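# Lift marquee roof off posts and lay it low

## Task

Remove the roof of the marquee from its four posts and set it down low on the table, then open the grippers and move the arms away. It only counts if the roof stays there with no robot holding or propping it. Every other object on the table should stay as it was: anything else that gets shifted, leans or falls over counts against the result.

## Robot and tools

Robots: six identical i2rt Big YAM arms named arm1 to arm6. Each has six joints, a two-finger gripper and a wrist camera that, with joints 1 and 6 at 0 and the hand level and forward, rides on top of the hand looking toward the fingertips. The hand reaches roughly 1.0 m from the joint-1 axis at full extension. Two fixed room cameras exist: cam_high and cam_low.

Frame: one shared scene frame, origin on the floor, +z up. The table top is at about z=0.72 m. Approximate arm feet (metres) and facing (degrees counter-clockwise from +x): arm1 (+0.29, +0.65) facing -102; arm2 (-0.22, +0.65) facing -85; arm3 (-0.31, -0.65) facing +99; arm4 (+0.24, -0.65) facing +83; arm5 (-0.70, -0.07) facing +8; arm6 (+0.70, +0.08) facing +166. So arm1/arm2 sit on the +y edge, arm3/arm4 on the -y edge, arm5 at -x, arm6 at +x, all looking toward the middle. The hand point is midway between the fingertips; the hand z axis runs along the fingers and the fingers close along its y axis.

execute_actions: argument actions is a list holding one action object or nothing (empty list = just report state and images). The action object is keyed by arm name; each arm gets {"joints": {...}} with absolute joint targets (not offsets), by name. Keys and units: joint1_rad -2.879..2.879 (turns the whole arm about its foot, positive = counter-clockwise from above, 0 = along the foot's facing); joint2_rad 0..3.141 (shoulder; 0 = upper arm back and near level, increasing lifts it up then forward); joint3_rad 0..3.019 (elbow; 0 = folded, increasing opens); joint4_rad -1.692..1.57 (hand pitch, positive tips fingers up); joint5_rad -1.57..1.57 (hand yaw, positive toward the arm's right); joint6_rad -2.094..2.094 (hand roll, positive clockwise seen from behind); gripper_m 0..0.093, the fingertip gap in metres. Done tolerances: ±0.045, 0.14, 0.09, 0.055, 0.03, 0.035 rad and ±0.003 m. All commanded motions start at once and may finish at different moments; joints move at different speeds so the hand path can bulge outward. Any joint or arm you omit keeps its previous target and may still push toward it. An unknown key or a value outside range rejects the entire call and nothing moves. Optional cameras lists which images to return (names above, or "all"; omitted/null = all; [] = none); the pictures line gives their order.

wait: seconds from 0 to 10; commands nothing new and returns the same report as an empty action.

zoom_image: camera (one of the eight names) and region [x0, y0, x1, y1] in pixels of that camera's latest full image, top-left origin, at most 504x504 pixels.

finished_scene: scene as an integer; ends the current scene permanently once the last command has been held, and its result reports success. Answering without any tool call also ends things.

Reading results: joint_positions gives the current angles. joint_status per joint: off_target (resting away from target, maybe still pushing); contact_stop or time_out (target dropped, holding where it stopped, though a timed-out joint may keep a nearby target and go on pushing, shown under on_its_own); not_followed (a built-in clearance check between arms or with itself refused those targets, flagged by a 'joint command not followed' line with a cause; the arm may retry them on later actions; the gripper part still runs); limit_stop_at_motor_heat (after a heat stop; resend the target). on_its_own lists joints not commanded this call; 'held at' is the target held, not the position. To relieve a pushing joint, command its reported position. Very small target changes may not move a joint. Joint torques are listed in joint order without the gripper, include offsets, scale and noise, are nonzero in free air, and friction can mimic or mask load. A MOTOR HOT line appears from 85 °C; at 100 °C an OVER-TEMPERATURE FAULT drops that arm and its gripper until cooled. Holding loads heats motors, even while you are thinking, and loaded joints slowly sag.

Things to avoid: arms pressing hard on each other (ends the run) or striking each other; the clearance check can react late and ignores fingers, gripper housings and wrist cameras. The arms do not stop on contact and can push very hard, so avoid driving into the table, posts or roof. Do not drop, slam or let the roof slip, and do not knock the posts or any other object over or move it; knocking or placing a rigid object outside the work area is a failure. Loose objects may occasionally get a brief external nudge. The simulation keeps running while you compose a reply, with the robots holding the last command; arms do not wait for one another. Finish with grippers open and arms withdrawn so the roof rests on the table by itself.

Each tool is called after "Call:" by a JSON object that holds its "method" and its "body", one argument or row to a line.

## Session

Call:
{"method": "execute_actions", "body": {
  "actions": []
}}

Scene clock: 0.00 s.
Joint torques (N m, as the arm reports them, + toward a larger angle): no reading
arm1.joint_positions: joint1_rad=+0.260 joint2_rad=+0.405 joint3_rad=+0.535 joint4_rad=-1.237 joint5_rad=+0.194 joint6_rad=-0.388 gripper_m=+0.095
arm1.joint_status: not commanded
arm1.hand: x=+0.2734 y=+0.4589 z=+0.9429 quat_wxyz=(-0.059, -0.523, -0.817, +0.238) (m; scene frame)
arm2.joint_positions: joint1_rad=-0.341 joint2_rad=+0.525 joint3_rad=+0.404 joint4_rad=-1.011 joint5_rad=-0.241 joint6_rad=+0.302 gripper_m=+0.095
arm2.joint_status: not commanded
arm2.hand: x=-0.2334 y=+0.4358 z=+0.9328 quat_wxyz=(-0.237, -0.834, -0.496, +0.055) (m; scene frame)
arm3.joint_positions: joint1_rad=+0.094 joint2_rad=+0.351 joint3_rad=+0.649 joint4_rad=-1.406 joint5_rad=+0.295 joint6_rad=+0.506 gripper_m=+0.094
arm3.joint_status: not commanded
arm3.hand: x=-0.2955 y=-0.4819 z=+1.0381 quat_wxyz=(-0.223, +0.549, -0.791, -0.149) (m; scene frame)
arm4.joint_positions: joint1_rad=-0.213 joint2_rad=+0.469 joint3_rad=+0.485 joint4_rad=-1.098 joint5_rad=-0.151 joint6_rad=-0.534 gripper_m=+0.094
arm4.joint_status: not commanded
arm4.hand: x=+0.2816 y=-0.4418 z=+0.9638 quat_wxyz=(-0.201, +0.766, -0.591, -0.156) (m; scene frame)
arm5.joint_positions: joint1_rad=+0.385 joint2_rad=+0.416 joint3_rad=+0.610 joint4_rad=-1.302 joint5_rad=+0.084 joint6_rad=+0.233 gripper_m=+0.094
arm5.joint_status: not commanded
arm5.hand: x=-0.5319 y=+0.0069 z=+0.9651 quat_wxyz=(-0.235, +0.124, -0.963, -0.047) (m; scene frame)
arm6.joint_positions: joint1_rad=-0.299 joint2_rad=+0.495 joint3_rad=+0.462 joint4_rad=-1.050 joint5_rad=-0.284 joint6_rad=-0.187 gripper_m=+0.095
arm6.joint_status: not commanded
arm6.hand: x=+0.4877 y=+0.1423 z=+0.9222 quat_wxyz=(+0.046, +0.955, -0.120, -0.266) (m; scene frame)
pictures: arm1_cam_wrist, arm2_cam_wrist, arm3_cam_wrist, arm4_cam_wrist, arm5_cam_wrist, arm6_cam_wrist, cam_high, cam_low
Images, in order (width x height): arm1_cam_wrist 504x504, arm2_cam_wrist 504x504, arm3_cam_wrist 504x504, arm4_cam_wrist 504x504, arm5_cam_wrist 504x504, arm6_cam_wrist 504x504, cam_high 504x504, cam_low 504x504.

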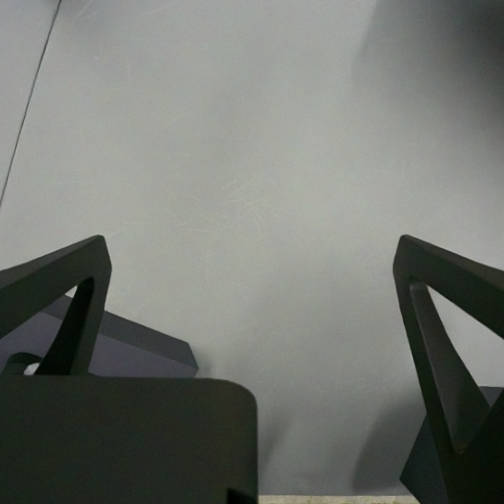

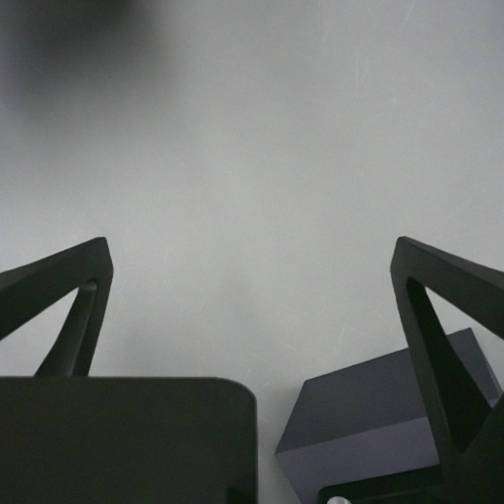

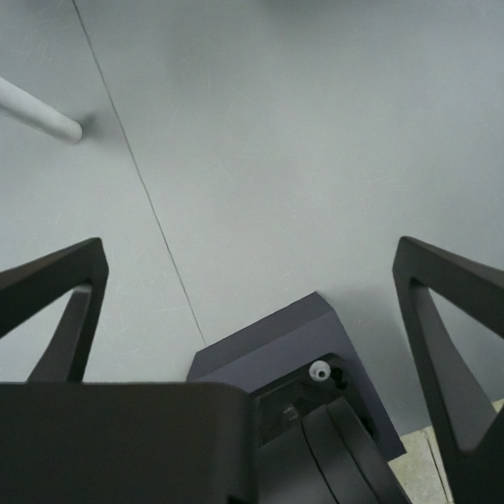

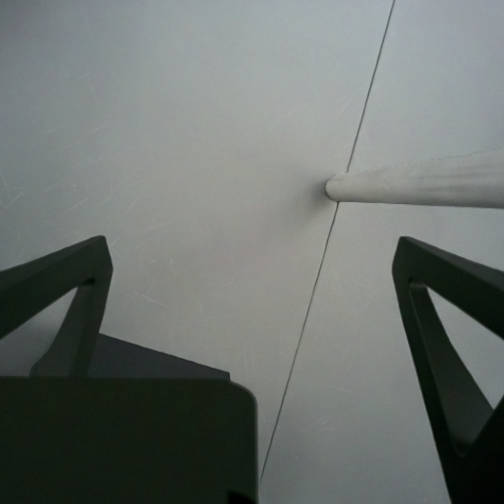

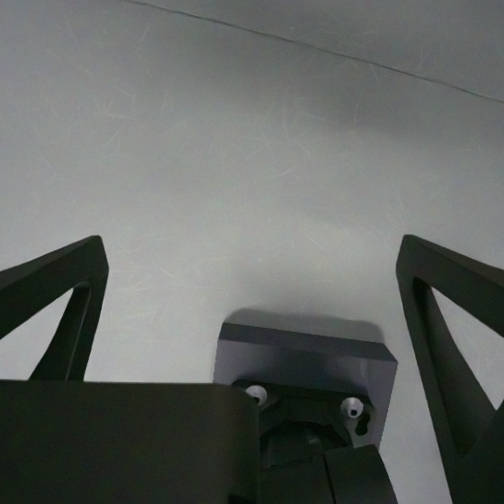

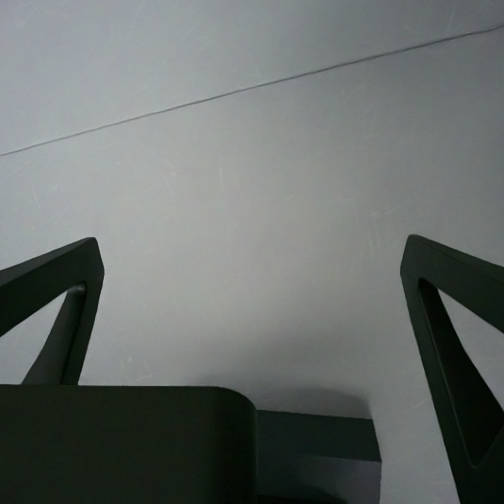

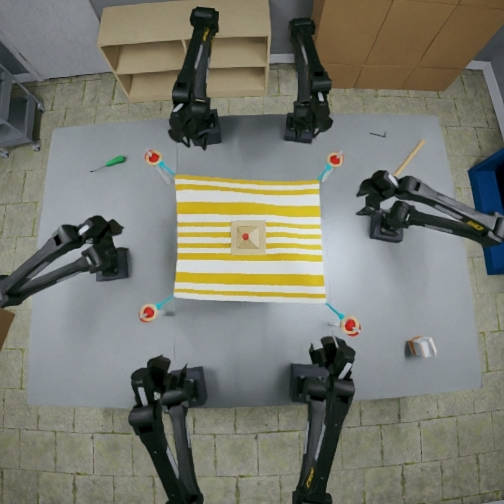

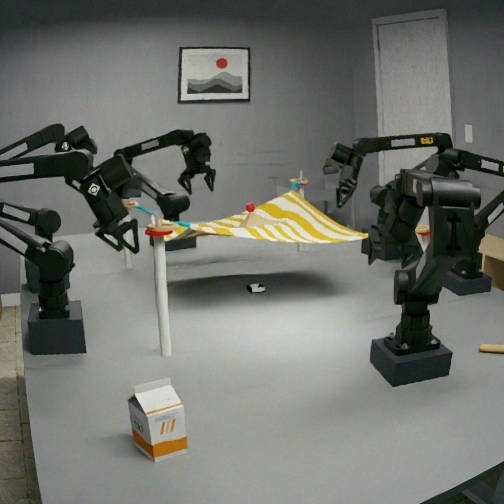

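Call:
{"method": "zoom_image", "body": {
  "camera": "cam_high",
  "region": [120, 130, 380, 350]
}}

Call:
{"method": "zoom_image", "body": {
  "camera": "cam_low",
  "region": [110, 160, 330, 310]
}}

Call:
{"method": "zoom_image", "body": {
  "camera": "cam_low",
  "region": [120, 190, 200, 250]
}}

Call:
{"method": "zoom_image", "body": {
  "camera": "cam_high",
  "region": [315, 295, 375, 345]
}}

Region (120, 130, 380, 350) of cam_high's 504x504 image, scaled by 1.938, with more detail than that image has; it fills the top 426 rows of this view, and the rest is white.

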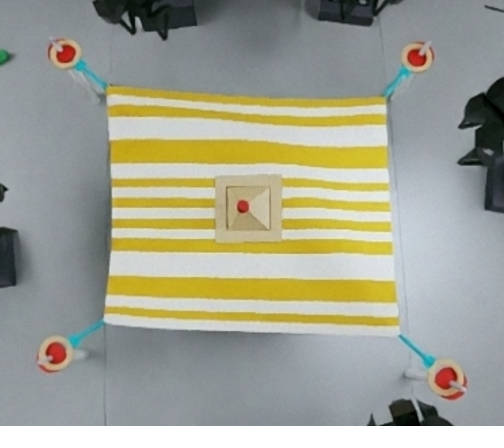

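Region (110, 160, 330, 310) of cam_low's 504x504 image, scaled by 2.291, with more detail than that image has; it fills the top 344 rows of this view, and the rest is white.

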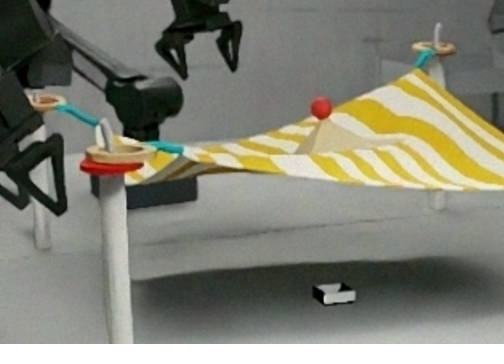

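Region (120, 190, 200, 250) of cam_low's 504x504 image, scaled by 6.300, with more detail than that image has; it fills the top 378 rows of this view, and the rest is white.

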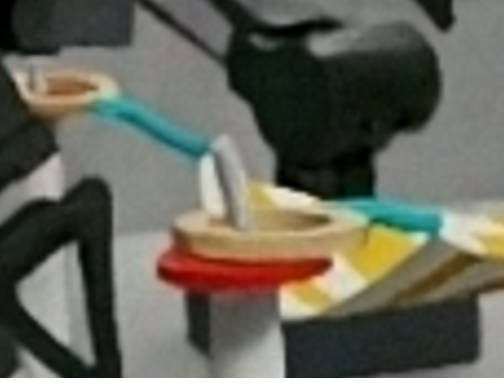

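Region (315, 295, 375, 345) of cam_high's 504x504 image, scaled by 8.400, with more detail than that image has.

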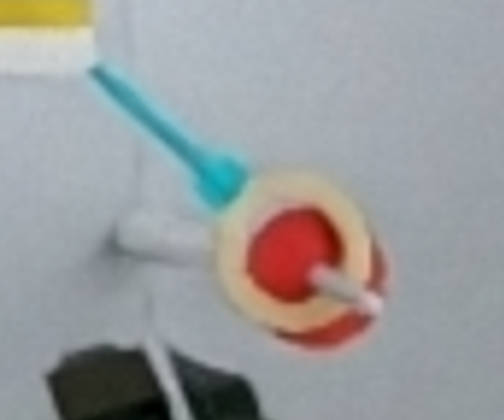

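Call:
{"method": "execute_actions", "body": {
  "actions": [
    {"arm1":{"joints":{"joint3_rad":0.95,"joint5_rad":0,"joint6_rad":0}},"arm2":{"joints":{"joint3_rad":1.0,"joint4_rad":-1.5,"joint5_rad":0,"joint6_rad":0}},"arm3":{"joints":{"joint3_rad":0.95,"joint5_rad":0,"joint6_rad":0}},"arm4":{"joints":{"joint3_rad":0.95,"joint4_rad":-1.5,"joint5_rad":0,"joint6_rad":0}},"arm5":{"joints":{"joint4_rad":-0.2,"joint5_rad":0,"joint6_rad":0}},"arm6":{"joints":{"joint2_rad":0.1,"joint5_rad":0,"joint6_rad":0}}}
  ],
  "cameras": ["cam_high","cam_low","arm5_cam_wrist"]
}}

Scene clock: 62.77 s.
Joint torques (N m, as the arm reports them, + toward a larger angle): arm1=[-0.28  2.69 12.45  1.91 -0.18  0.23] | arm2=[-2.75  1.81 13.51  1.12  0.14 -0.14] | arm3=[-0.2   4.21 13.04  1.62 -0.18 -0.16] | arm4=[-0.78  4.06 10.57  0.29  0.28  0.08] | arm5=[-1.34  2.59 13.95  3.21 -0.1  -0.08] | arm6=[ 0.37  2.51 13.41  2.02  0.2   0.19]
arm1.joint_positions: joint1_rad=+0.260 joint2_rad=+0.405 joint3_rad=+0.911 joint4_rad=-1.237 joint5_rad=+0.004 joint6_rad=-0.009 gripper_m=+0.095
arm1.joint_status: all done
arm1.hand: x=+0.3086 y=+0.4310 z=+1.1311 quat_wxyz=(-0.297, -0.614, -0.677, +0.276) (m; scene frame)
arm2.joint_positions: joint1_rad=-0.341 joint2_rad=+0.525 joint3_rad=+0.951 joint4_rad=-1.489 joint5_rad=-0.003 joint6_rad=+0.008 gripper_m=+0.095
arm2.joint_status: all done
arm2.hand: x=-0.2721 y=+0.4571 z=+1.1399 quat_wxyz=(-0.157, -0.768, -0.592, +0.188) (m; scene frame)
arm3.joint_positions: joint1_rad=+0.094 joint2_rad=+0.351 joint3_rad=+0.913 joint4_rad=-1.406 joint5_rad=+0.004 joint6_rad=+0.008 gripper_m=+0.094
arm3.joint_status: all done
arm3.hand: x=-0.3467 y=-0.4780 z=+1.1593 quat_wxyz=(-0.223, +0.726, -0.588, -0.278) (m; scene frame)
arm4.joint_positions: joint1_rad=-0.213 joint2_rad=+0.469 joint3_rad=+0.914 joint4_rad=-1.482 joint5_rad=-0.003 joint6_rad=-0.015 gripper_m=+0.094
arm4.joint_status: all done
arm4.hand: x=+0.2977 y=-0.4756 z=+1.1257 quat_wxyz=(-0.214, +0.572, -0.776, -0.157) (m; scene frame)
arm5.joint_positions: joint1_rad=+0.385 joint2_rad=+0.416 joint3_rad=+0.610 joint4_rad=-0.224 joint5_rad=+0.003 joint6_rad=+0.010 gripper_m=+0.094
arm5.joint_status: all done
arm5.hand: x=-0.4222 y=+0.0842 z=+1.1790 quat_wxyz=(-0.678, +0.175, -0.691, -0.179) (m; scene frame)
arm6.joint_positions: joint1_rad=-0.299 joint2_rad=+0.105 joint3_rad=+0.462 joint4_rad=-1.050 joint5_rad=-0.003 joint6_rad=-0.013 gripper_m=+0.095
arm6.joint_status: all done
arm6.hand: x=+0.5234 y=+0.1763 z=+0.9904 quat_wxyz=(-0.111, +0.880, -0.220, -0.406) (m; scene frame)
pictures: arm5_cam_wrist, cam_high, cam_low
Images, in order (width x height): arm5_cam_wrist 504x504, cam_high 504x504, cam_low 504x504.

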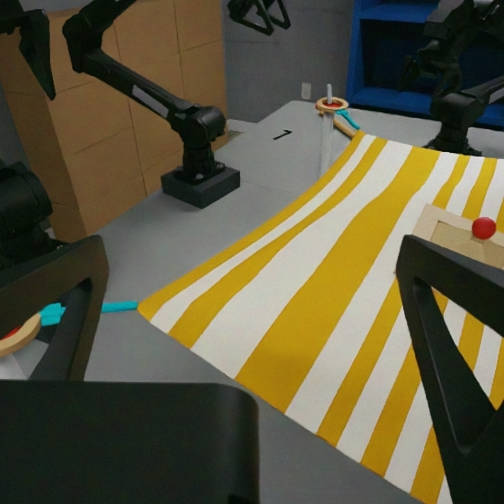

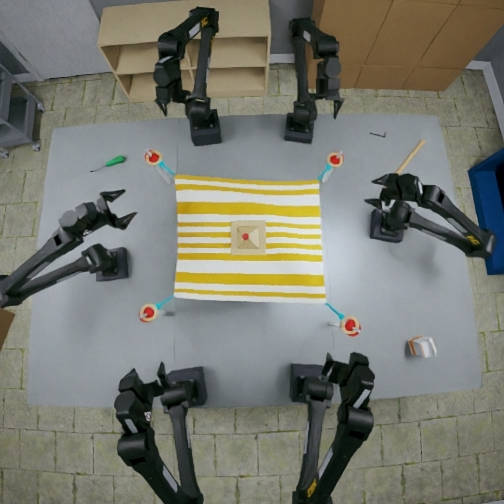

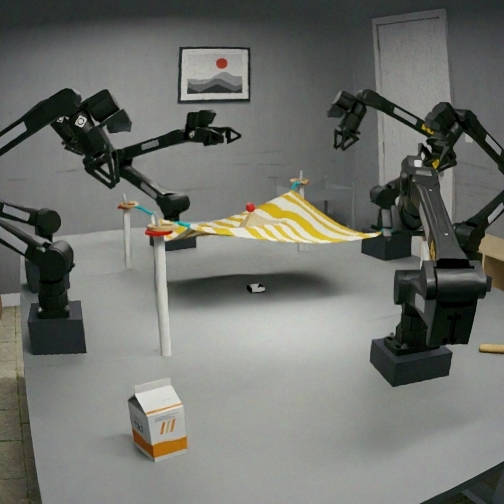

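Call:
{"method": "execute_actions", "body": {
  "actions": [
    {"arm1":{"joints":{"joint1_rad":0.548,"joint2_rad":1.136,"joint3_rad":1.37,"joint4_rad":-1.69}},"arm2":{"joints":{"joint1_rad":-0.733,"joint2_rad":1.257,"joint3_rad":1.34,"joint4_rad":-1.54}},"arm3":{"joints":{"joint1_rad":0.267,"joint2_rad":1.2,"joint3_rad":1.3,"joint4_rad":-1.56}},"arm4":{"joints":{"joint1_rad":-0.391,"joint2_rad":1.13,"joint3_rad":1.255,"joint4_rad":-1.586}},"arm5":{"joints":{"joint1_rad":0.0,"joint2_rad":0.1,"joint3_rad":0.45,"joint4_rad":-1.2}},"arm6":{"joints":{"joint1_rad":0.3,"joint4_rad":-1.2}}}
  ],
  "cameras": ["arm1_cam_wrist","arm2_cam_wrist","arm3_cam_wrist","arm4_cam_wrist","cam_high","cam_low"]
}}

Scene clock: 115.83 s.
Joint torques (N m, as the arm reports them, + toward a larger angle): arm1=[ 0.5  -7.25 12.86  0.08 -0.15  0.23] | arm2=[-3.28 -7.6  12.16  0.5   0.11 -0.12] | arm3=[  0.5  -10.61  12.66  -0.09  -0.13  -0.08] | arm4=[-1.02 -6.98  9.85 -0.41  0.24  0.06] | arm5=[-1.47  5.4  10.97  1.31 -0.02 -0.07] | arm6=[ 1.13  2.71 13.2   1.38  0.12  0.18]
arm1.joint_positions: joint1_rad=+0.539 joint2_rad=+1.148 joint3_rad=+1.324 joint4_rad=-1.668 joint5_rad=+0.003 joint6_rad=-0.009 gripper_m=+0.095
arm1.joint_status: all done
joint sent to its limit — the command would take arm1.joint4_rad past its lower limit, so that joint was sent only as far as its limit.
arm1.hand: x=+0.4062 y=+0.3460 z=+1.0934 quat_wxyz=(-0.030, -0.561, -0.827, +0.021) (m; scene frame)
arm2.joint_positions: joint1_rad=-0.726 joint2_rad=+1.270 joint3_rad=+1.308 joint4_rad=-1.535 joint5_rad=-0.002 joint6_rad=+0.007 gripper_m=+0.095
arm2.joint_status: all done
arm2.hand: x=-0.4451 y=+0.3451 z=+1.0957 quat_wxyz=(-0.017, -0.893, -0.449, +0.024) (m; scene frame)
arm3.joint_positions: joint1_rad=+0.260 joint2_rad=+1.209 joint3_rad=+1.274 joint4_rad=-1.544 joint5_rad=+0.003 joint6_rad=+0.007 gripper_m=+0.094
arm3.joint_status: all done
arm3.hand: x=-0.4420 y=-0.3209 z=+1.1038 quat_wxyz=(-0.027, +0.826, -0.561, -0.038) (m; scene frame)
arm4.joint_positions: joint1_rad=-0.383 joint2_rad=+1.138 joint3_rad=+1.232 joint4_rad=-1.570 joint5_rad=-0.003 joint6_rad=-0.014 gripper_m=+0.094
arm4.joint_status: all done
arm4.hand: x=+0.3937 y=-0.3606 z=+1.1049 quat_wxyz=(-0.041, +0.522, -0.852, -0.027) (m; scene frame)
arm5.joint_positions: joint1_rad=+0.003 joint2_rad=+0.105 joint3_rad=+0.448 joint4_rad=-1.187 joint5_rad=+0.001 joint6_rad=+0.010 gripper_m=+0.094
arm5.joint_status: all done
arm5.hand: x=-0.5281 y=-0.0497 z=+0.9475 quat_wxyz=(-0.361, +0.053, -0.931, -0.026) (m; scene frame)
arm6.joint_positions: joint1_rad=+0.290 joint2_rad=+0.105 joint3_rad=+0.462 joint4_rad=-1.192 joint5_rad=-0.002 joint6_rad=-0.012 gripper_m=+0.095
arm6.joint_status: all done
arm6.hand: x=+0.5232 y=+0.0655 z=+0.9649 quat_wxyz=(+0.012, +0.934, +0.044, -0.354) (m; scene frame)
pictures: arm1_cam_wrist, arm2_cam_wrist, arm3_cam_wrist, arm4_cam_wrist, cam_high, cam_low
Images, in order (width x height): arm1_cam_wrist 504x504, arm2_cam_wrist 504x504, arm3_cam_wrist 504x504, arm4_cam_wrist 504x504, cam_high 504x504, cam_low 504x504.

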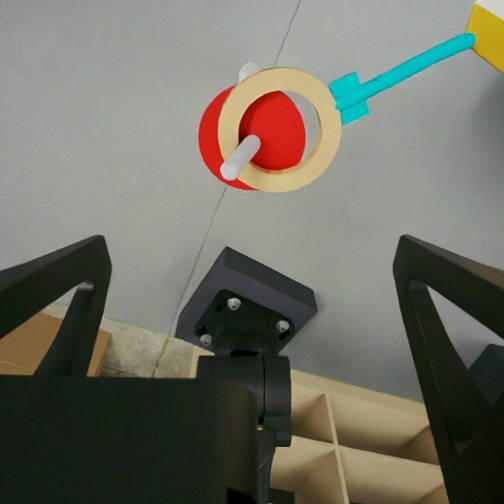

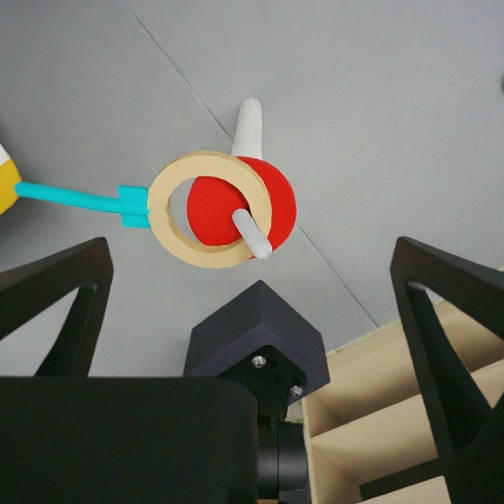

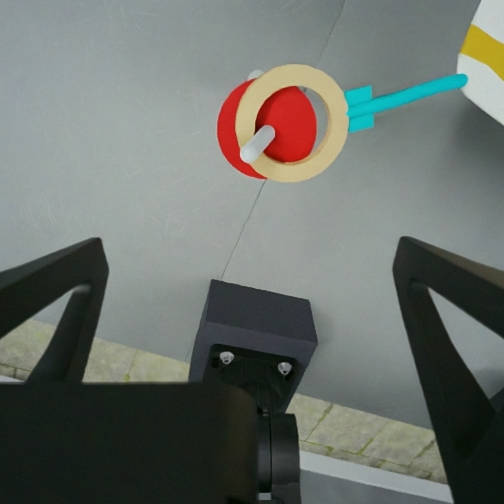

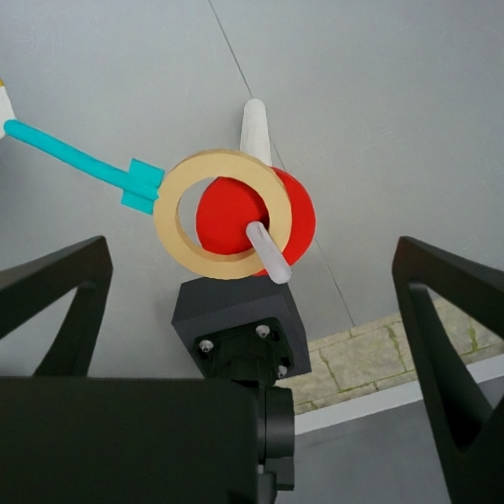

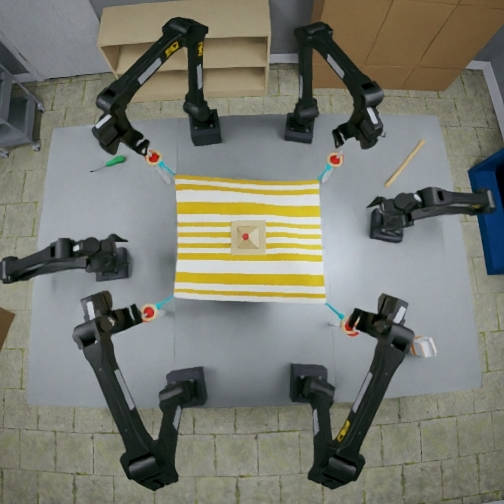

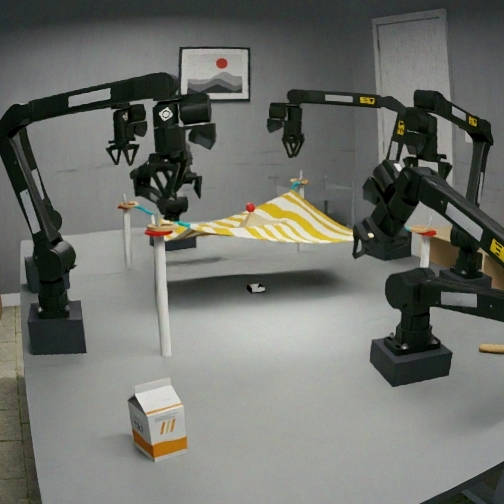

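Call:
{"method": "execute_actions", "body": {
  "actions": [
    {"arm1":{"joints":{"joint1_rad":0.367,"joint2_rad":1.242,"joint4_rad":-1.61,"joint6_rad":1.03,"gripper_m":0.06}},"arm2":{"joints":{"joint1_rad":-0.514,"joint2_rad":1.2,"joint3_rad":1.195,"joint4_rad":-1.524,"joint6_rad":-1.27,"gripper_m":0.06}},"arm3":{"joints":{"joint1_rad":0.07,"joint2_rad":1.304,"joint3_rad":1.24,"joint4_rad":-1.455,"joint6_rad":1.21,"gripper_m":0.06}},"arm4":{"joints":{"joint1_rad":-0.192,"joint2_rad":1.14,"joint3_rad":1.215,"joint4_rad":-1.62,"joint6_rad":-1.085,"gripper_m":0.06}}}
  ],
  "cameras": ["arm1_cam_wrist","arm2_cam_wrist","arm3_cam_wrist","arm4_cam_wrist","cam_low"]
}}

Scene clock: 188.30 s.
Joint torques (N m, as the arm reports them, + toward a larger angle): arm1=[-0.06 -8.43 12.7   0.81 -0.02  0.25] | arm2=[-2.95 -5.96  8.63  0.92 -0.05 -0.11] | arm3=[  0.37 -12.39   9.86   1.02   0.04   0.02] | arm4=[-0.68 -5.95  7.98 -0.44  0.09 -0.26] | arm5=[-0.77  5.34 10.84  1.37 -0.04 -0.06] | arm6=[ 1.1   2.62 13.21  1.38  0.12  0.18]
arm1.joint_positions: joint1_rad=+0.364 joint2_rad=+1.258 joint3_rad=+1.324 joint4_rad=-1.621 joint5_rad=+0.001 joint6_rad=+1.020 gripper_m=+0.060
arm1.joint_status: all done
arm1.hand: x=+0.3581 y=+0.2999 z=+1.0587 quat_wxyz=(-0.005, -0.931, -0.364, +0.001) (m; scene frame)
arm2.joint_positions: joint1_rad=-0.510 joint2_rad=+1.204 joint3_rad=+1.202 joint4_rad=-1.531 joint5_rad=-0.001 joint6_rad=-1.261 gripper_m=+0.060
arm2.joint_status: all done
arm2.hand: x=-0.3615 y=+0.3359 z=+1.0774 quat_wxyz=(-0.004, -0.355, -0.935, +0.012) (m; scene frame)
arm3.joint_positions: joint1_rad=+0.063 joint2_rad=+1.316 joint3_rad=+1.243 joint4_rad=-1.471 joint5_rad=+0.001 joint6_rad=+1.202 gripper_m=+0.060
arm3.joint_status: all done
arm3.hand: x=-0.3803 y=-0.2770 z=+1.0557 quat_wxyz=(-0.001, +0.275, -0.961, -0.014) (m; scene frame)
arm4.joint_positions: joint1_rad=-0.191 joint2_rad=+1.138 joint3_rad=+1.216 joint4_rad=-1.603 joint5_rad=-0.001 joint6_rad=-1.070 gripper_m=+0.060
arm4.joint_status: all done
arm4.hand: x=+0.3322 y=-0.3479 z=+1.0979 quat_wxyz=(-0.024, +0.922, -0.386, -0.004) (m; scene frame)
arm5.joint_positions: joint1_rad=+0.003 joint2_rad=+0.105 joint3_rad=+0.448 joint4_rad=-1.187 joint5_rad=+0.001 joint6_rad=+0.010 gripper_m=+0.094
arm5.joint_status: not commanded
arm5.hand: x=-0.5281 y=-0.0497 z=+0.9475 quat_wxyz=(-0.361, +0.053, -0.931, -0.026) (m; scene frame)
arm6.joint_positions: joint1_rad=+0.290 joint2_rad=+0.105 joint3_rad=+0.462 joint4_rad=-1.192 joint5_rad=-0.002 joint6_rad=-0.012 gripper_m=+0.095
arm6.joint_status: not commanded
arm6.hand: x=+0.5232 y=+0.0655 z=+0.9649 quat_wxyz=(+0.012, +0.934, +0.044, -0.354) (m; scene frame)
pictures: arm1_cam_wrist, arm2_cam_wrist, arm3_cam_wrist, arm4_cam_wrist, cam_low
Images, in order (width x height): arm1_cam_wrist 504x504, arm2_cam_wrist 504x504, arm3_cam_wrist 504x504, arm4_cam_wrist 504x504, cam_low 504x504.

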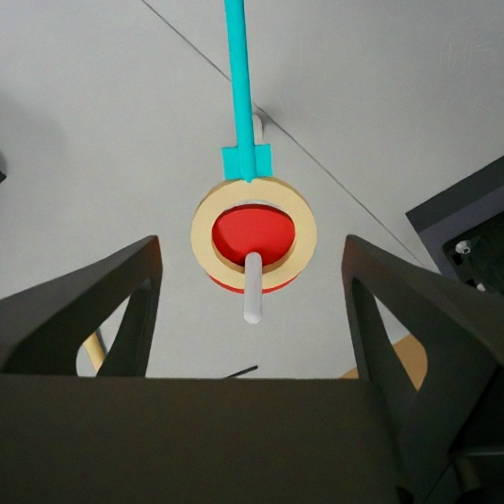

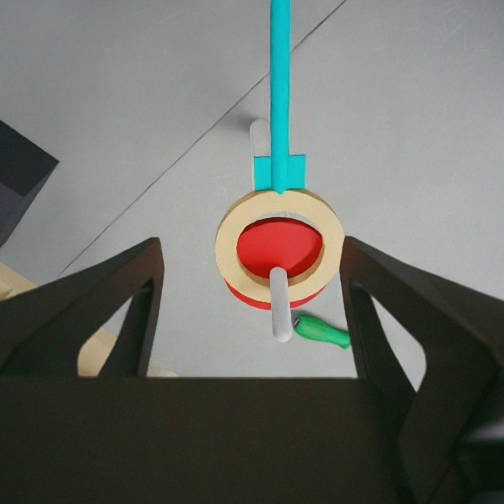

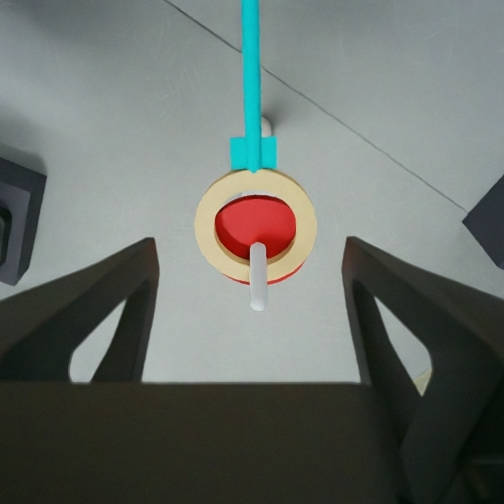

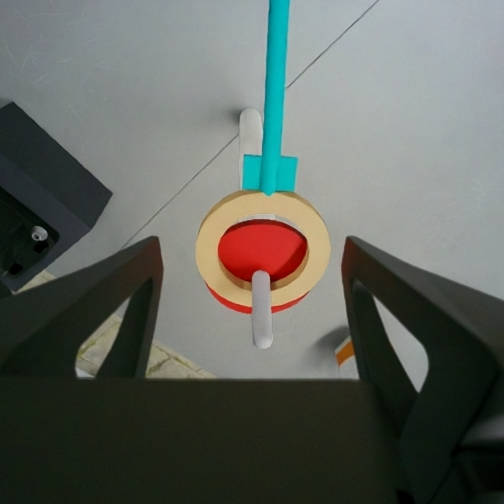

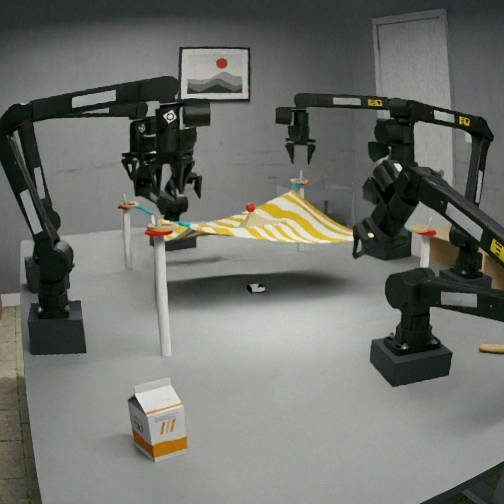

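Call:
{"method": "execute_actions", "body": {
  "actions": [
    {"arm1":{"joints":{"joint3_rad":1.221,"joint4_rad":-1.515,"joint6_rad":0.95}},"arm2":{"joints":{"joint1_rad":-0.53,"joint2_rad":1.242,"joint3_rad":1.14,"joint4_rad":-1.43}},"arm3":{"joints":{"joint2_rad":1.325,"joint3_rad":1.157,"joint4_rad":-1.36}},"arm4":{"joints":{"joint1_rad":-0.215,"joint2_rad":1.172,"joint3_rad":1.148,"joint4_rad":-1.508,"joint6_rad":-1.01}}}
  ],
  "cameras": ["arm1_cam_wrist","arm2_cam_wrist","arm3_cam_wrist","arm4_cam_wrist","cam_low"]
}}

Scene clock: 206.43 s.
Joint torques (N m, as the arm reports them, + toward a larger angle): arm1=[ 0.05 -7.74  9.48  0.93 -0.02  0.01] | arm2=[-3.52 -5.35  8.57  1.22 -0.05 -0.13] | arm3=[  0.83 -11.39  10.08   1.2    0.05   0.06] | arm4=[-1.23 -6.42  8.22  0.81  0.14  0.06] | arm5=[-1.59  5.25 10.95  1.4  -0.04 -0.04] | arm6=[ 1.07  2.62 13.2   1.38  0.12  0.18]
arm1.joint_positions: joint1_rad=+0.364 joint2_rad=+1.250 joint3_rad=+1.213 joint4_rad=-1.529 joint5_rad=+0.001 joint6_rad=+0.960 gripper_m=+0.060
arm1.joint_status: all done
arm1.hand: x=+0.3570 y=+0.3053 z=+1.0188 quat_wxyz=(+0.000, -0.920, -0.392, +0.000) (m; scene frame)
arm2.joint_positions: joint1_rad=-0.517 joint2_rad=+1.230 joint3_rad=+1.147 joint4_rad=-1.443 joint5_rad=-0.001 joint6_rad=-1.262 gripper_m=+0.060
arm2.joint_status: all done
arm2.hand: x=-0.3674 y=+0.3277 z=+1.0482 quat_wxyz=(-0.004, -0.357, -0.934, +0.016) (m; scene frame)
arm3.joint_positions: joint1_rad=+0.063 joint2_rad=+1.320 joint3_rad=+1.162 joint4_rad=-1.378 joint5_rad=+0.001 joint6_rad=+1.202 gripper_m=+0.060
arm3.joint_status: all done
arm3.hand: x=-0.3803 y=-0.2775 z=+1.0234 quat_wxyz=(-0.002, +0.275, -0.961, -0.018) (m; scene frame)
arm4.joint_positions: joint1_rad=-0.203 joint2_rad=+1.169 joint3_rad=+1.145 joint4_rad=-1.526 joint5_rad=-0.001 joint6_rad=-1.025 gripper_m=+0.060
arm4.joint_status: all done
arm4.hand: x=+0.3378 y=-0.3426 z=+1.0616 quat_wxyz=(-0.011, +0.911, -0.413, -0.003) (m; scene frame)
arm5.joint_positions: joint1_rad=+0.003 joint2_rad=+0.105 joint3_rad=+0.448 joint4_rad=-1.187 joint5_rad=+0.001 joint6_rad=+0.010 gripper_m=+0.094
arm5.joint_status: not commanded
arm5.hand: x=-0.5281 y=-0.0497 z=+0.9475 quat_wxyz=(-0.361, +0.053, -0.931, -0.026) (m; scene frame)
arm6.joint_positions: joint1_rad=+0.290 joint2_rad=+0.105 joint3_rad=+0.462 joint4_rad=-1.192 joint5_rad=-0.002 joint6_rad=-0.012 gripper_m=+0.095
arm6.joint_status: not commanded
arm6.hand: x=+0.5232 y=+0.0655 z=+0.9649 quat_wxyz=(+0.012, +0.934, +0.044, -0.354) (m; scene frame)
pictures: arm1_cam_wrist, arm2_cam_wrist, arm3_cam_wrist, arm4_cam_wrist, cam_low
Images, in order (width x height): arm1_cam_wrist 504x504, arm2_cam_wrist 504x504, arm3_cam_wrist 504x504, arm4_cam_wrist 504x504, cam_low 504x504.

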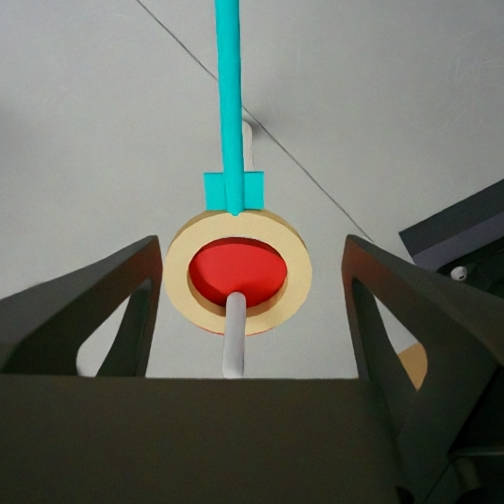

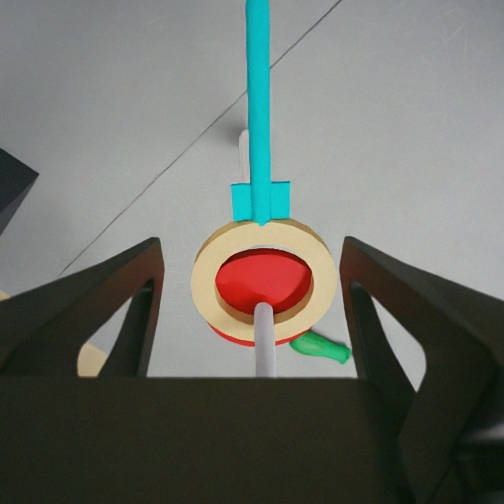

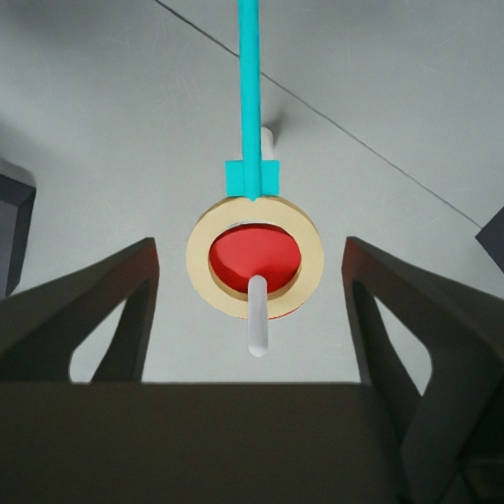

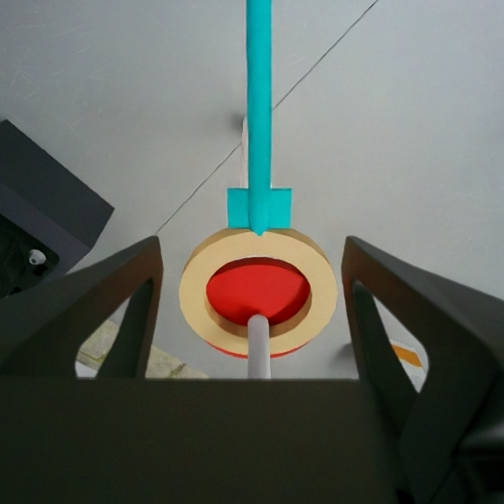

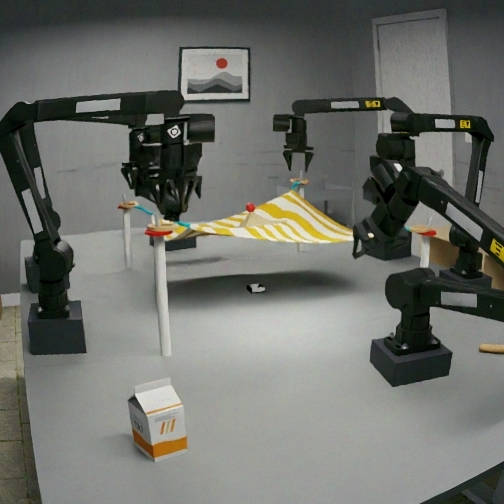

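Call:
{"method": "execute_actions", "body": {
  "actions": [
    {"arm1":{"joints":{"joint3_rad":1.115,"joint4_rad":-1.363}},"arm2":{"joints":{"joint2_rad":1.27,"joint3_rad":1.062,"joint4_rad":-1.322}},"arm3":{"joints":{"joint1_rad":0.045,"joint2_rad":1.365,"joint3_rad":1.037,"joint4_rad":-1.19}},"arm4":{"joints":{"joint1_rad":-0.188,"joint3_rad":1.077,"joint4_rad":-1.412}}}
  ],
  "cameras": ["arm1_cam_wrist","arm2_cam_wrist","arm3_cam_wrist","arm4_cam_wrist","cam_low"]
}}

Scene clock: 251.00 s.
Joint torques (N m, as the arm reports them, + toward a larger angle): arm1=[-0.23 -7.96  9.42  1.01 -0.02  0.02] | arm2=[-3.6  -5.37  8.46  1.21 -0.05 -0.14] | arm3=[ -0.79 -12.42   9.45   1.21   0.03   0.07] | arm4=[ 0.44 -7.17  8.36  0.85  0.09  0.05] | arm5=[-1.18  5.05 10.78  1.24 -0.02 -0.06] | arm6=[ 1.1   2.69 13.2   1.38  0.13  0.18]
arm1.joint_positions: joint1_rad=+0.364 joint2_rad=+1.249 joint3_rad=+1.108 joint4_rad=-1.377 joint5_rad=+0.001 joint6_rad=+0.959 gripper_m=+0.060
arm1.joint_status: all done
arm1.hand: x=+0.3585 y=+0.2980 z=+0.9794 quat_wxyz=(-0.023, -0.920, -0.392, +0.005) (m; scene frame)
arm2.joint_positions: joint1_rad=-0.517 joint2_rad=+1.260 joint3_rad=+1.067 joint4_rad=-1.335 joint5_rad=-0.001 joint6_rad=-1.262 gripper_m=+0.060
arm2.joint_status: all done
arm2.hand: x=-0.3689 y=+0.3234 z=+1.0082 quat_wxyz=(-0.004, -0.357, -0.934, +0.015) (m; scene frame)
arm3.joint_positions: joint1_rad=+0.057 joint2_rad=+1.370 joint3_rad=+1.038 joint4_rad=-1.208 joint5_rad=+0.001 joint6_rad=+1.202 gripper_m=+0.060
arm3.joint_status: all done
arm3.hand: x=-0.3784 y=-0.2747 z=+0.9602 quat_wxyz=(-0.001, +0.272, -0.962, -0.016) (m; scene frame)
arm4.joint_positions: joint1_rad=-0.202 joint2_rad=+1.169 joint3_rad=+1.073 joint4_rad=-1.430 joint5_rad=-0.001 joint6_rad=-1.025 gripper_m=+0.060
arm4.joint_status: all done
arm4.hand: x=+0.3386 y=-0.3383 z=+1.0344 quat_wxyz=(-0.023, +0.911, -0.412, -0.005) (m; scene frame)
arm5.joint_positions: joint1_rad=+0.003 joint2_rad=+0.105 joint3_rad=+0.448 joint4_rad=-1.187 joint5_rad=+0.001 joint6_rad=+0.010 gripper_m=+0.094
arm5.joint_status: not commanded
arm5.hand: x=-0.5281 y=-0.0497 z=+0.9475 quat_wxyz=(-0.361, +0.053, -0.931, -0.026) (m; scene frame)
arm6.joint_positions: joint1_rad=+0.290 joint2_rad=+0.105 joint3_rad=+0.462 joint4_rad=-1.192 joint5_rad=-0.002 joint6_rad=-0.012 gripper_m=+0.095
arm6.joint_status: not commanded
arm6.hand: x=+0.5232 y=+0.0655 z=+0.9649 quat_wxyz=(+0.012, +0.934, +0.044, -0.354) (m; scene frame)
pictures: arm1_cam_wrist, arm2_cam_wrist, arm3_cam_wrist, arm4_cam_wrist, cam_low
Images, in order (width x height): arm1_cam_wrist 504x504, arm2_cam_wrist 504x504, arm3_cam_wrist 504x504, arm4_cam_wrist 504x504, cam_low 504x504.

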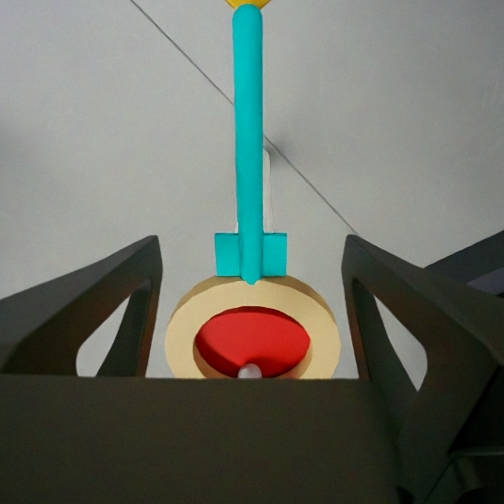

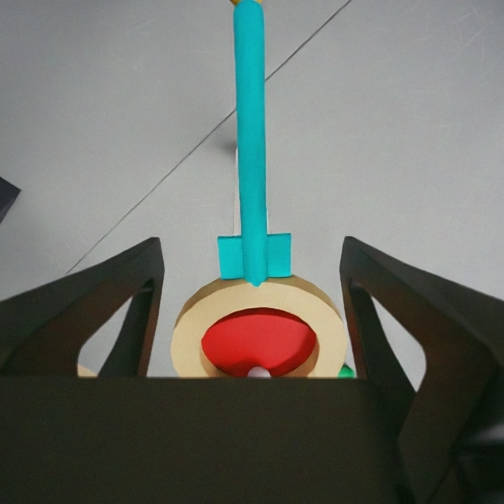

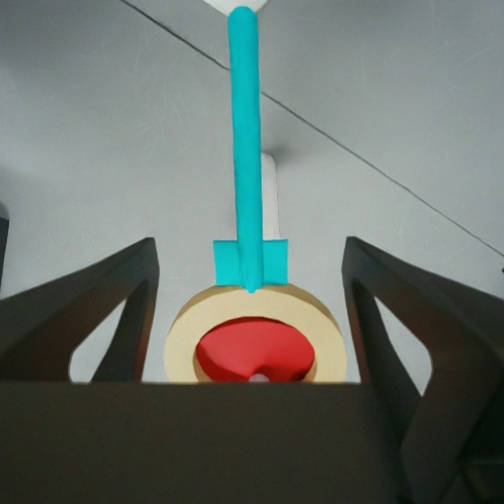

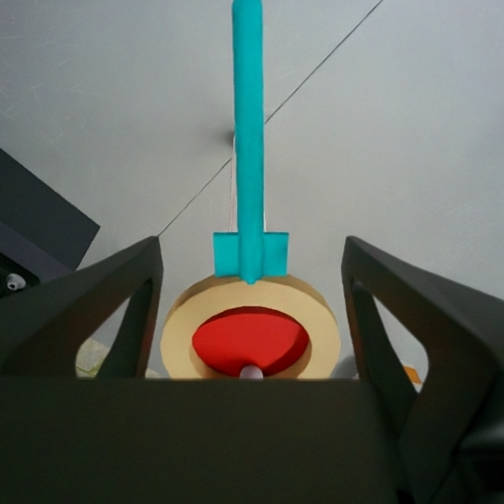

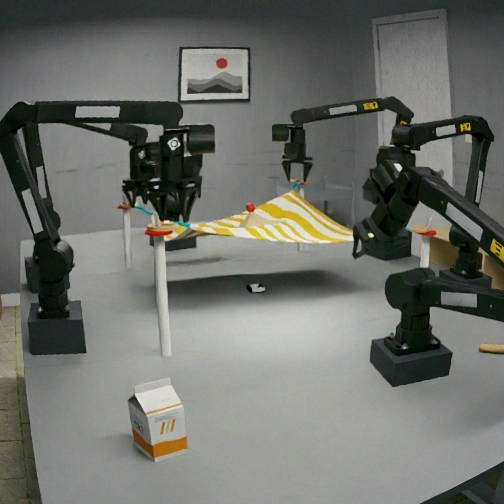

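Call:
{"method": "zoom_image", "body": {
  "camera": "cam_low",
  "region": [110, 170, 210, 250]
}}

Call:
{"method": "zoom_image", "body": {
  "camera": "cam_low",
  "region": [270, 150, 330, 200]
}}

Region (110, 170, 210, 250) of cam_low's 504x504 image, scaled by 5.040, with more detail than that image has; it fills the top 403 rows of this view, and the rest is white.

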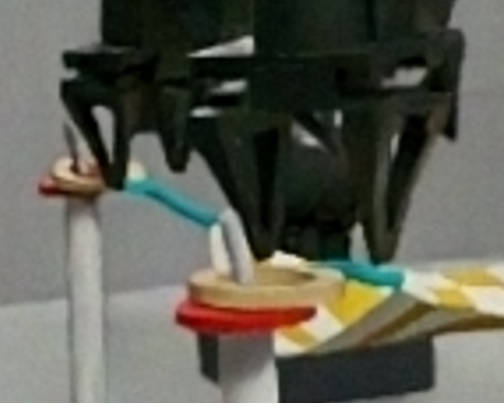

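Region (270, 150, 330, 200) of cam_low's 504x504 image, scaled by 8.400, with more detail than that image has.

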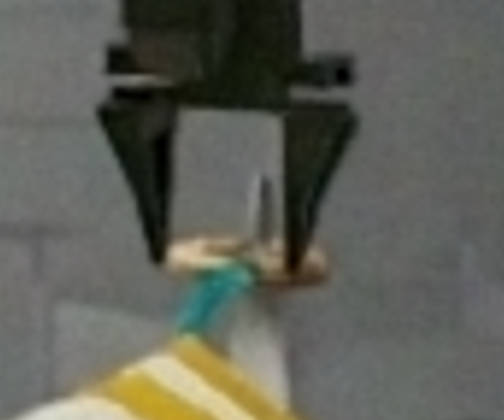

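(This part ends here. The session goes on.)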